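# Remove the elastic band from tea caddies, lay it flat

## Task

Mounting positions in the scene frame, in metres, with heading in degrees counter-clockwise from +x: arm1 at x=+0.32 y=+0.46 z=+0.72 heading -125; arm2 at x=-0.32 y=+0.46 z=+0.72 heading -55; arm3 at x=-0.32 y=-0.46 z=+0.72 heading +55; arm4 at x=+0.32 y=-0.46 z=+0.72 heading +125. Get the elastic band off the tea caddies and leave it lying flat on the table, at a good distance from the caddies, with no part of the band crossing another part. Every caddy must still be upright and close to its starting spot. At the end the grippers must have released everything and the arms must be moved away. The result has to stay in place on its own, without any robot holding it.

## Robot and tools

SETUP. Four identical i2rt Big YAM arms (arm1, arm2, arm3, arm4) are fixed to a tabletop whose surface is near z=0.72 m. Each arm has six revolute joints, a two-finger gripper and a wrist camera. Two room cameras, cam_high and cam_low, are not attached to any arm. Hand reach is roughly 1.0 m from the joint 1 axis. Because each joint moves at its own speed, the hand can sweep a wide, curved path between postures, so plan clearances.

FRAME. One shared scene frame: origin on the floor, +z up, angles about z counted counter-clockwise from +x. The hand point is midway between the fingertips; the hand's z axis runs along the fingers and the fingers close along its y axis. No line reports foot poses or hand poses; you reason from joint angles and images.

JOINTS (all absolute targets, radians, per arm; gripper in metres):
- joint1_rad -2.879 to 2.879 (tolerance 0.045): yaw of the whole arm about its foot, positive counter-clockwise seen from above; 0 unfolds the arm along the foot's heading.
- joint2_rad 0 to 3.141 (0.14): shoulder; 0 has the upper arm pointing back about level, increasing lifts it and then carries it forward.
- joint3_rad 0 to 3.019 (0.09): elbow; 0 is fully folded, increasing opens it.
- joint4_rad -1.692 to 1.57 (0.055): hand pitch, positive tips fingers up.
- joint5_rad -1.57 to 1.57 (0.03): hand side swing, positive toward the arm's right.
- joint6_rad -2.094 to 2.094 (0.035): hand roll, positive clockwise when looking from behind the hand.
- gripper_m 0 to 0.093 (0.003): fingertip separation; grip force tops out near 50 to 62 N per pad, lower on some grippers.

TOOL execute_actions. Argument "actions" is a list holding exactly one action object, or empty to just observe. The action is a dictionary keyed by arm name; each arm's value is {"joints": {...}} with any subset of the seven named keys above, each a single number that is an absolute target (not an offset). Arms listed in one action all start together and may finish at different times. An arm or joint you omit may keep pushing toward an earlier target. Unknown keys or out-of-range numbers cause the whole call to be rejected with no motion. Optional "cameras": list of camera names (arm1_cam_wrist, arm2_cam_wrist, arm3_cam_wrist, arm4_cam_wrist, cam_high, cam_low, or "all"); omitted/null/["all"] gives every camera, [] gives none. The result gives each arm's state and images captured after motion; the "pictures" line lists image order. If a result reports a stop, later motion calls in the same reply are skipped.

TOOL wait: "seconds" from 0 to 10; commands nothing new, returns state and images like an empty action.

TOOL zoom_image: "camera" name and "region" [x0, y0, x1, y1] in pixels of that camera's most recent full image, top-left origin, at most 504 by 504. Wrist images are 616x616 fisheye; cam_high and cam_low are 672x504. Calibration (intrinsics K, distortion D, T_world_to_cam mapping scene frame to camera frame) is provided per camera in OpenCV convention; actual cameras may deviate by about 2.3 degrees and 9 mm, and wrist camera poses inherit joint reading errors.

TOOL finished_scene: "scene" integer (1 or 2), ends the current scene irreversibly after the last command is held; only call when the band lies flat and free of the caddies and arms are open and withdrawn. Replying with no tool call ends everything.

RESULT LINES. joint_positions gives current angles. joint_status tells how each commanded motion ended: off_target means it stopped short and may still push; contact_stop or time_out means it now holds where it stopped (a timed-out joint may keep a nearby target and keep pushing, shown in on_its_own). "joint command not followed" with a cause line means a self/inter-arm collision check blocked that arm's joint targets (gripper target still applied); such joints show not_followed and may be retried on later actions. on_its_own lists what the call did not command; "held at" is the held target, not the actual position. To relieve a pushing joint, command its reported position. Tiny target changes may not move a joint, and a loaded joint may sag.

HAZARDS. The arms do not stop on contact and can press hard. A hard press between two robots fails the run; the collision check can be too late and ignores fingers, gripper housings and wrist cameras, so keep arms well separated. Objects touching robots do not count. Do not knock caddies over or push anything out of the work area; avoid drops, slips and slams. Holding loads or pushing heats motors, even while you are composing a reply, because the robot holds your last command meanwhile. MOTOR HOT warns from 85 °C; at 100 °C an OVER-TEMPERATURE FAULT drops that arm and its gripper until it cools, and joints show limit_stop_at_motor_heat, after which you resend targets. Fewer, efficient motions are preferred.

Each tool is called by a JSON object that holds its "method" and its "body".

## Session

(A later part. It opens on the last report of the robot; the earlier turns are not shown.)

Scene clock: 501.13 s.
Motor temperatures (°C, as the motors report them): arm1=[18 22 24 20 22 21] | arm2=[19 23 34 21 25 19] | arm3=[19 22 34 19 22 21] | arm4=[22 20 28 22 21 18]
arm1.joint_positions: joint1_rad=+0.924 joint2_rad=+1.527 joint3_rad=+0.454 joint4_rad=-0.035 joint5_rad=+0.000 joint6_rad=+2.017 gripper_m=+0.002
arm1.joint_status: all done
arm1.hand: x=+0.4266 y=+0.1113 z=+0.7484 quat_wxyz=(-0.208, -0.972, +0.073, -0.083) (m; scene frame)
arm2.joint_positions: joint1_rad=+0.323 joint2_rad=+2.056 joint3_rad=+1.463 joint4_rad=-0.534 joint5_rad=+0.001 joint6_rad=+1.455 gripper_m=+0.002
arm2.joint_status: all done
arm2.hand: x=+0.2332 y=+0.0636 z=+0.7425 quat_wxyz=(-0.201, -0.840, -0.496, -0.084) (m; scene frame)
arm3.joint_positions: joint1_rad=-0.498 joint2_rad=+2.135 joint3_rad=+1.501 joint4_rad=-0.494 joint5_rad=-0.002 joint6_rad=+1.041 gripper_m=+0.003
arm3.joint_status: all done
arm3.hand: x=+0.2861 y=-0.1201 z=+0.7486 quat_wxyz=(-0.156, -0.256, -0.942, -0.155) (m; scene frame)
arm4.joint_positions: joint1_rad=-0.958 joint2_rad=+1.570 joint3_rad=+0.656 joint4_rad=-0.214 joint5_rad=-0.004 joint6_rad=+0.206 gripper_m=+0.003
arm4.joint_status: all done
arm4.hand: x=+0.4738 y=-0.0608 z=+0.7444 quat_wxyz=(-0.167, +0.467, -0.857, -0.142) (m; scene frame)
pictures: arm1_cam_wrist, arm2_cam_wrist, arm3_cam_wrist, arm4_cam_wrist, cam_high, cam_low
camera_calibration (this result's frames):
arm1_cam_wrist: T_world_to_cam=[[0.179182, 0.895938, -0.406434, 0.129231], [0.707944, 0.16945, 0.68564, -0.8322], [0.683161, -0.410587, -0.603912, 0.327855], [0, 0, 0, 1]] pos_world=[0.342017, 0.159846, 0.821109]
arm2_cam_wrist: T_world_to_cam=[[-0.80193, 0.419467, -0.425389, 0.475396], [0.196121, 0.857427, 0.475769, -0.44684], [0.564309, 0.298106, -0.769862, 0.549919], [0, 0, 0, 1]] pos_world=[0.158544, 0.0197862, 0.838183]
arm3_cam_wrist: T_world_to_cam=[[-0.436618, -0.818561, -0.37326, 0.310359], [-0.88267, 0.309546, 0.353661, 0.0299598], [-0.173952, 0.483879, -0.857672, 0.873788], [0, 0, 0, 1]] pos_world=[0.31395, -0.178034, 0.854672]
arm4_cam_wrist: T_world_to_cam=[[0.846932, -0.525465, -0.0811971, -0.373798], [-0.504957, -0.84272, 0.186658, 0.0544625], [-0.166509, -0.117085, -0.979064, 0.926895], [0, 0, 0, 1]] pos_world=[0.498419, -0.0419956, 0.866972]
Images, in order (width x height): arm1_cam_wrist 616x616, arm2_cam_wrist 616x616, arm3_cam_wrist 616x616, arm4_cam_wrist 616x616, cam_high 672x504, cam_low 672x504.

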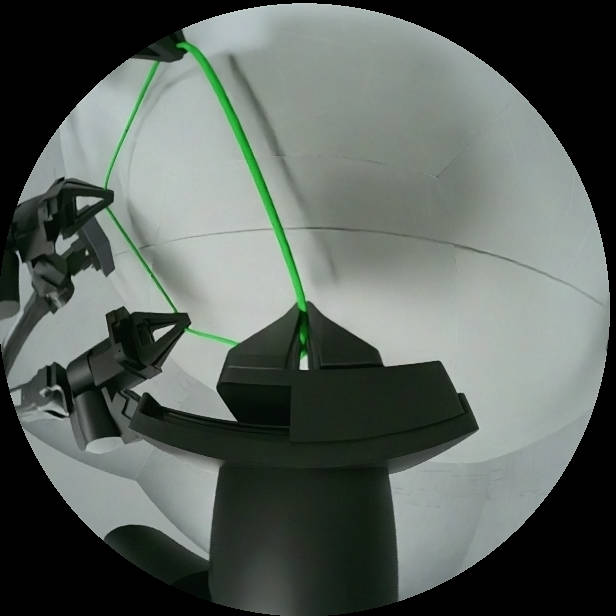

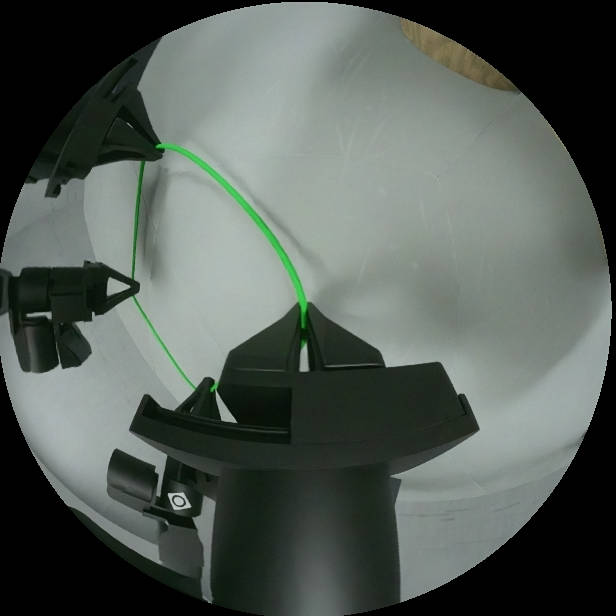

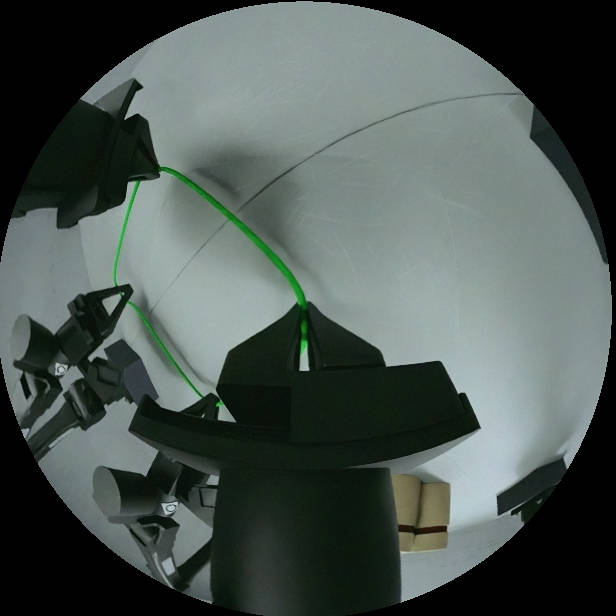

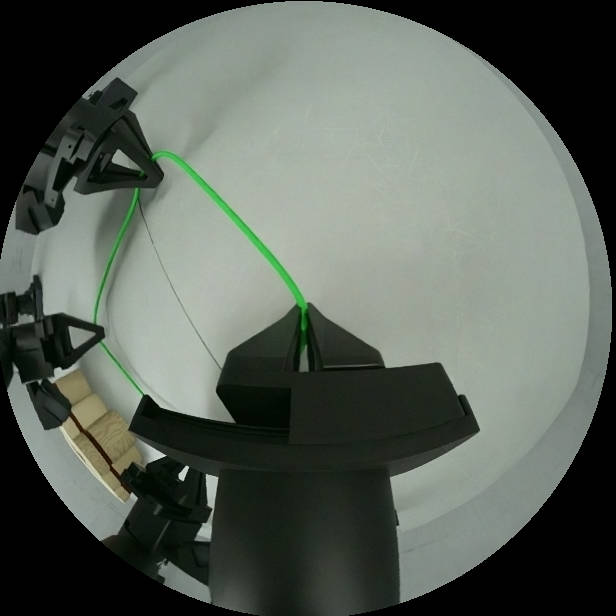

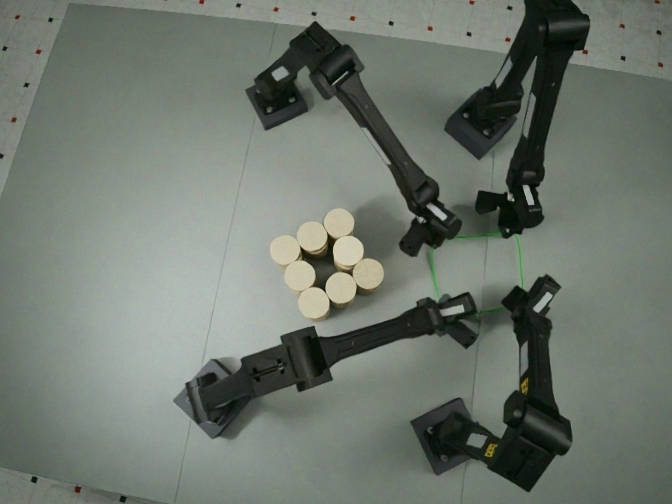

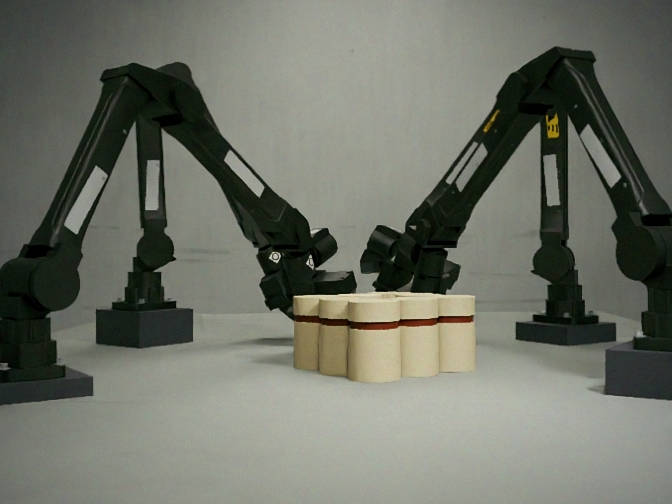

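Lower about 1.3 cm more, then open.

{"method": "execute_actions", "body": {"actions": [{"arm1":{"joints":{"joint2_rad":1.59}},"arm2":{"joints":{"joint2_rad":2.065}},"arm3":{"joints":{"joint2_rad":2.17}},"arm4":{"joints":{"joint2_rad":1.6}}}], "cameras": []}}

{"method": "execute_actions", "body": {"actions": [{"arm1":{"joints":{"gripper_m":0.02}},"arm2":{"joints":{"gripper_m":0.02}},"arm3":{"joints":{"gripper_m":0.02}},"arm4":{"joints":{"gripper_m":0.02}}}], "cameras": ["arm1_cam_wrist","arm3_cam_wrist"]}}

Scene clock: 508.97 s.
Motor temperatures (°C, as the motors report them): arm1=[18 22 23 20 22 21] | arm2=[19 24 32 21 24 19] | arm3=[19 22 33 19 22 21] | arm4=[22 21 27 22 21 18]
arm1.joint_positions: joint1_rad=+0.924 joint2_rad=+1.577 joint3_rad=+0.454 joint4_rad=-0.031 joint5_rad=+0.000 joint6_rad=+2.017 gripper_m=+0.002
arm1.joint_status: all done
arm1.hand: x=+0.4242 y=+0.1193 z=+0.7322 quat_wxyz=(-0.188, -0.977, +0.073, -0.075) (m; scene frame)
arm2.joint_positions: joint1_rad=+0.323 joint2_rad=+2.056 joint3_rad=+1.463 joint4_rad=-0.534 joint5_rad=+0.001 joint6_rad=+1.455 gripper_m=+0.002
arm2.joint_status: all done
arm2.hand: x=+0.2332 y=+0.0636 z=+0.7425 quat_wxyz=(-0.201, -0.840, -0.496, -0.084) (m; scene frame)
arm3.joint_positions: joint1_rad=-0.498 joint2_rad=+2.135 joint3_rad=+1.501 joint4_rad=-0.494 joint5_rad=-0.002 joint6_rad=+1.041 gripper_m=+0.003
arm3.joint_status: all done
arm3.hand: x=+0.2861 y=-0.1201 z=+0.7486 quat_wxyz=(-0.156, -0.256, -0.942, -0.155) (m; scene frame)
arm4.joint_positions: joint1_rad=-0.958 joint2_rad=+1.593 joint3_rad=+0.656 joint4_rad=-0.211 joint5_rad=-0.004 joint6_rad=+0.206 gripper_m=+0.003
arm4.joint_status: all done
arm4.hand: x=+0.4729 y=-0.0632 z=+0.7357 quat_wxyz=(-0.160, +0.468, -0.859, -0.136) (m; scene frame)
pictures: none
No camera images: the call's "cameras" was empty. Leave "cameras" out to get every camera's image.

Scene clock: 509.47 s.
Motor temperatures (°C, as the motors report them): arm1=[18 22 23 20 22 21] | arm2=[19 24 32 21 24 19] | arm3=[19 22 33 19 22 21] | arm4=[22 21 27 22 21 18]
arm1.joint_positions: joint1_rad=+0.924 joint2_rad=+1.574 joint3_rad=+0.455 joint4_rad=-0.020 joint5_rad=+0.004 joint6_rad=+2.017 gripper_m=+0.020
arm1.joint_status: all done
arm1.hand: x=+0.4246 y=+0.1158 z=+0.7343 quat_wxyz=(-0.195, -0.975, +0.073, -0.076) (m; scene frame)
arm2.joint_positions: joint1_rad=+0.323 joint2_rad=+2.056 joint3_rad=+1.463 joint4_rad=-0.534 joint5_rad=+0.001 joint6_rad=+1.455 gripper_m=+0.020
arm2.joint_status: all done
arm2.hand: x=+0.2332 y=+0.0636 z=+0.7425 quat_wxyz=(-0.201, -0.840, -0.496, -0.084) (m; scene frame)
arm3.joint_positions: joint1_rad=-0.498 joint2_rad=+2.135 joint3_rad=+1.501 joint4_rad=-0.494 joint5_rad=-0.002 joint6_rad=+1.041 gripper_m=+0.020
arm3.joint_status: all done
arm3.hand: x=+0.2861 y=-0.1201 z=+0.7486 quat_wxyz=(-0.156, -0.256, -0.942, -0.155) (m; scene frame)
arm4.joint_positions: joint1_rad=-0.958 joint2_rad=+1.593 joint3_rad=+0.653 joint4_rad=-0.211 joint5_rad=-0.003 joint6_rad=+0.206 gripper_m=+0.020
arm4.joint_status: all done
arm4.hand: x=+0.4726 y=-0.0646 z=+0.7348 quat_wxyz=(-0.159, +0.468, -0.859, -0.135) (m; scene frame)
pictures: arm1_cam_wrist, arm3_cam_wrist
camera_calibration (this result's frames):
arm1_cam_wrist: T_world_to_cam=[[0.175681, 0.906928, -0.382906, 0.1028], [0.71664, 0.148856, 0.681373, -0.820027], [0.674955, -0.39411, -0.62379, 0.338707], [0, 0, 0, 1]] pos_world=[0.340992, 0.162322, 0.809389]
arm3_cam_wrist: T_world_to_cam=[[-0.436618, -0.818561, -0.37326, 0.310359], [-0.88267, 0.309546, 0.353661, 0.0299598], [-0.173952, 0.483879, -0.857672, 0.873788], [0, 0, 0, 1]] pos_world=[0.31395, -0.178034, 0.854672]
Images, in order (width x height): arm1_cam_wrist 616x616, arm3_cam_wrist 616x616.

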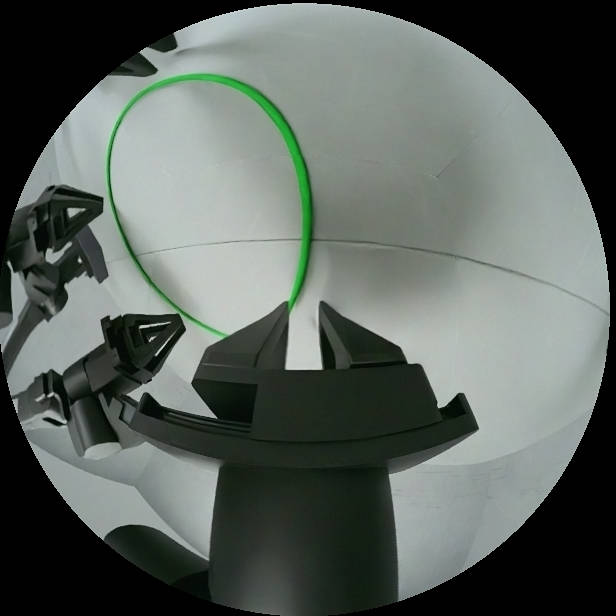

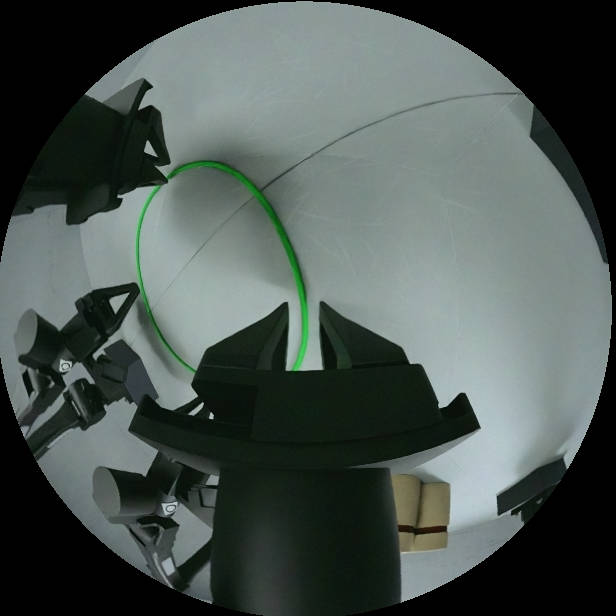

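{"method": "execute_actions", "body": {"actions": [{"arm1":{"joints":{"joint2_rad":1.1,"joint4_rad":-0.5}},"arm2":{"joints":{"joint2_rad":1.6,"joint4_rad":-0.9}},"arm3":{"joints":{"joint2_rad":1.65,"joint4_rad":-0.9}},"arm4":{"joints":{"joint2_rad":1.1,"joint4_rad":-0.65}}}], "cameras": []}}

{"method": "execute_actions", "body": {"actions": [{"arm1":{"joints":{"joint2_rad":0.5,"joint3_rad":0.8,"joint4_rad":-1.2}},"arm2":{"joints":{"joint2_rad":0.6,"joint3_rad":1.0,"joint4_rad":-1.4}},"arm3":{"joints":{"joint2_rad":0.6,"joint3_rad":1.0,"joint4_rad":-1.4}},"arm4":{"joints":{"joint2_rad":0.5,"joint3_rad":0.8,"joint4_rad":-1.2}}}], "cameras": ["cam_high","cam_low"]}}

Scene clock: 519.17 s.
Motor temperatures (°C, as the motors report them): arm1=[18 22 23 20 22 21] | arm2=[19 24 31 21 24 19] | arm3=[19 23 32 20 22 21] | arm4=[22 21 26 22 21 18]
arm1.joint_positions: joint1_rad=+0.924 joint2_rad=+1.101 joint3_rad=+0.449 joint4_rad=-0.492 joint5_rad=+0.004 joint6_rad=+2.017 gripper_m=+0.020
arm1.joint_status: all done
arm1.hand: x=+0.4118 y=+0.1565 z=+0.8365 quat_wxyz=(-0.194, -0.975, +0.073, -0.075) (m; scene frame)
arm2.joint_positions: joint1_rad=+0.323 joint2_rad=+1.603 joint3_rad=+1.463 joint4_rad=-0.891 joint5_rad=+0.001 joint6_rad=+1.455 gripper_m=+0.020
arm2.joint_status: all done
arm2.hand: x=+0.1749 y=+0.1081 z=+0.9872 quat_wxyz=(-0.244, -0.830, -0.491, -0.103) (m; scene frame)
arm3.joint_positions: joint1_rad=-0.498 joint2_rad=+1.628 joint3_rad=+1.509 joint4_rad=-0.888 joint5_rad=-0.001 joint6_rad=+1.041 gripper_m=+0.020
arm3.joint_status: all done
arm3.hand: x=+0.2227 y=-0.1561 z=+1.0348 quat_wxyz=(-0.198, -0.252, -0.927, -0.196) (m; scene frame)
arm4.joint_positions: joint1_rad=-0.958 joint2_rad=+1.095 joint3_rad=+0.649 joint4_rad=-0.639 joint5_rad=-0.003 joint6_rad=+0.206 gripper_m=+0.020
arm4.joint_status: all done
arm4.hand: x=+0.4522 y=-0.1162 z=+0.8761 quat_wxyz=(-0.183, +0.465, -0.852, -0.155) (m; scene frame)
pictures: none
No camera images: the call's "cameras" was empty. Leave "cameras" out to get every camera's image.

Scene clock: 520.83 s.
Motor temperatures (°C, as the motors report them): arm1=[18 22 23 20 22 21] | arm2=[19 24 31 21 24 19] | arm3=[19 23 32 20 22 21] | arm4=[22 21 27 22 21 18]
arm1.joint_positions: joint1_rad=+0.924 joint2_rad=+0.498 joint3_rad=+0.790 joint4_rad=-1.192 joint5_rad=+0.003 joint6_rad=+2.017 gripper_m=+0.020
arm1.joint_status: all done
arm1.hand: x=+0.3895 y=+0.2271 z=+1.0822 quat_wxyz=(-0.303, -0.943, +0.071, -0.118) (m; scene frame)
arm2.joint_positions: joint1_rad=+0.323 joint2_rad=+0.595 joint3_rad=+1.011 joint4_rad=-1.391 joint5_rad=+0.001 joint6_rad=+1.455 gripper_m=+0.020
arm2.joint_status: all done
arm2.hand: x=-0.1274 y=+0.3256 z=+1.0961 quat_wxyz=(-0.269, -0.823, -0.487, -0.114) (m; scene frame)
arm3.joint_positions: joint1_rad=-0.498 joint2_rad=+0.601 joint3_rad=+1.003 joint4_rad=-1.388 joint5_rad=-0.001 joint6_rad=+1.041 gripper_m=+0.020
arm3.joint_status: all done
arm3.hand: x=-0.1146 y=-0.3455 z=+1.1282 quat_wxyz=(-0.205, -0.251, -0.924, -0.203) (m; scene frame)
arm4.joint_positions: joint1_rad=-0.958 joint2_rad=+0.497 joint3_rad=+0.769 joint4_rad=-1.189 joint5_rad=-0.003 joint6_rad=+0.206 gripper_m=+0.020
arm4.joint_status: all done
arm4.hand: x=+0.4051 y=-0.2366 z=+1.0384 quat_wxyz=(-0.245, +0.454, -0.832, -0.207) (m; scene frame)
pictures: cam_high, cam_low
Images, in order (width x height): cam_high 672x504, cam_low 672x504.

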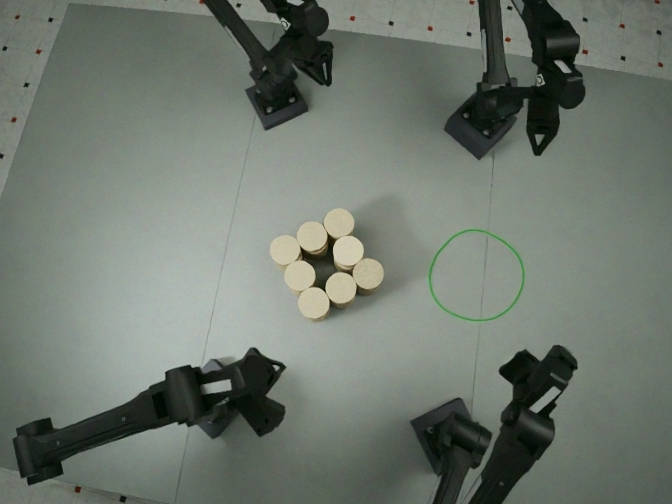

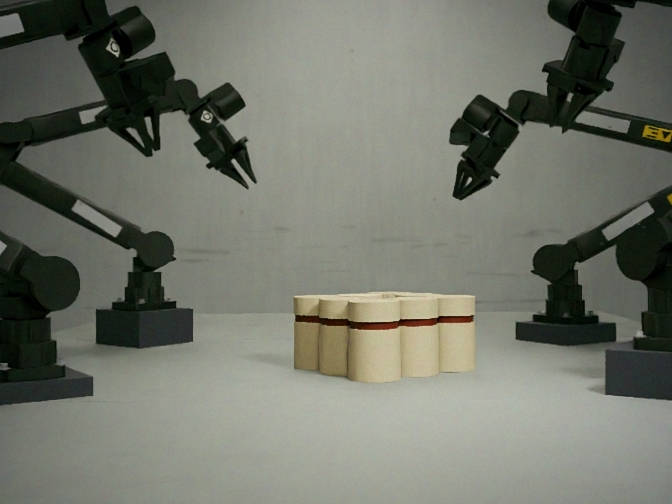

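{"method": "finished_scene", "body": {"scene": 1}}

The scene is finished: the task was done.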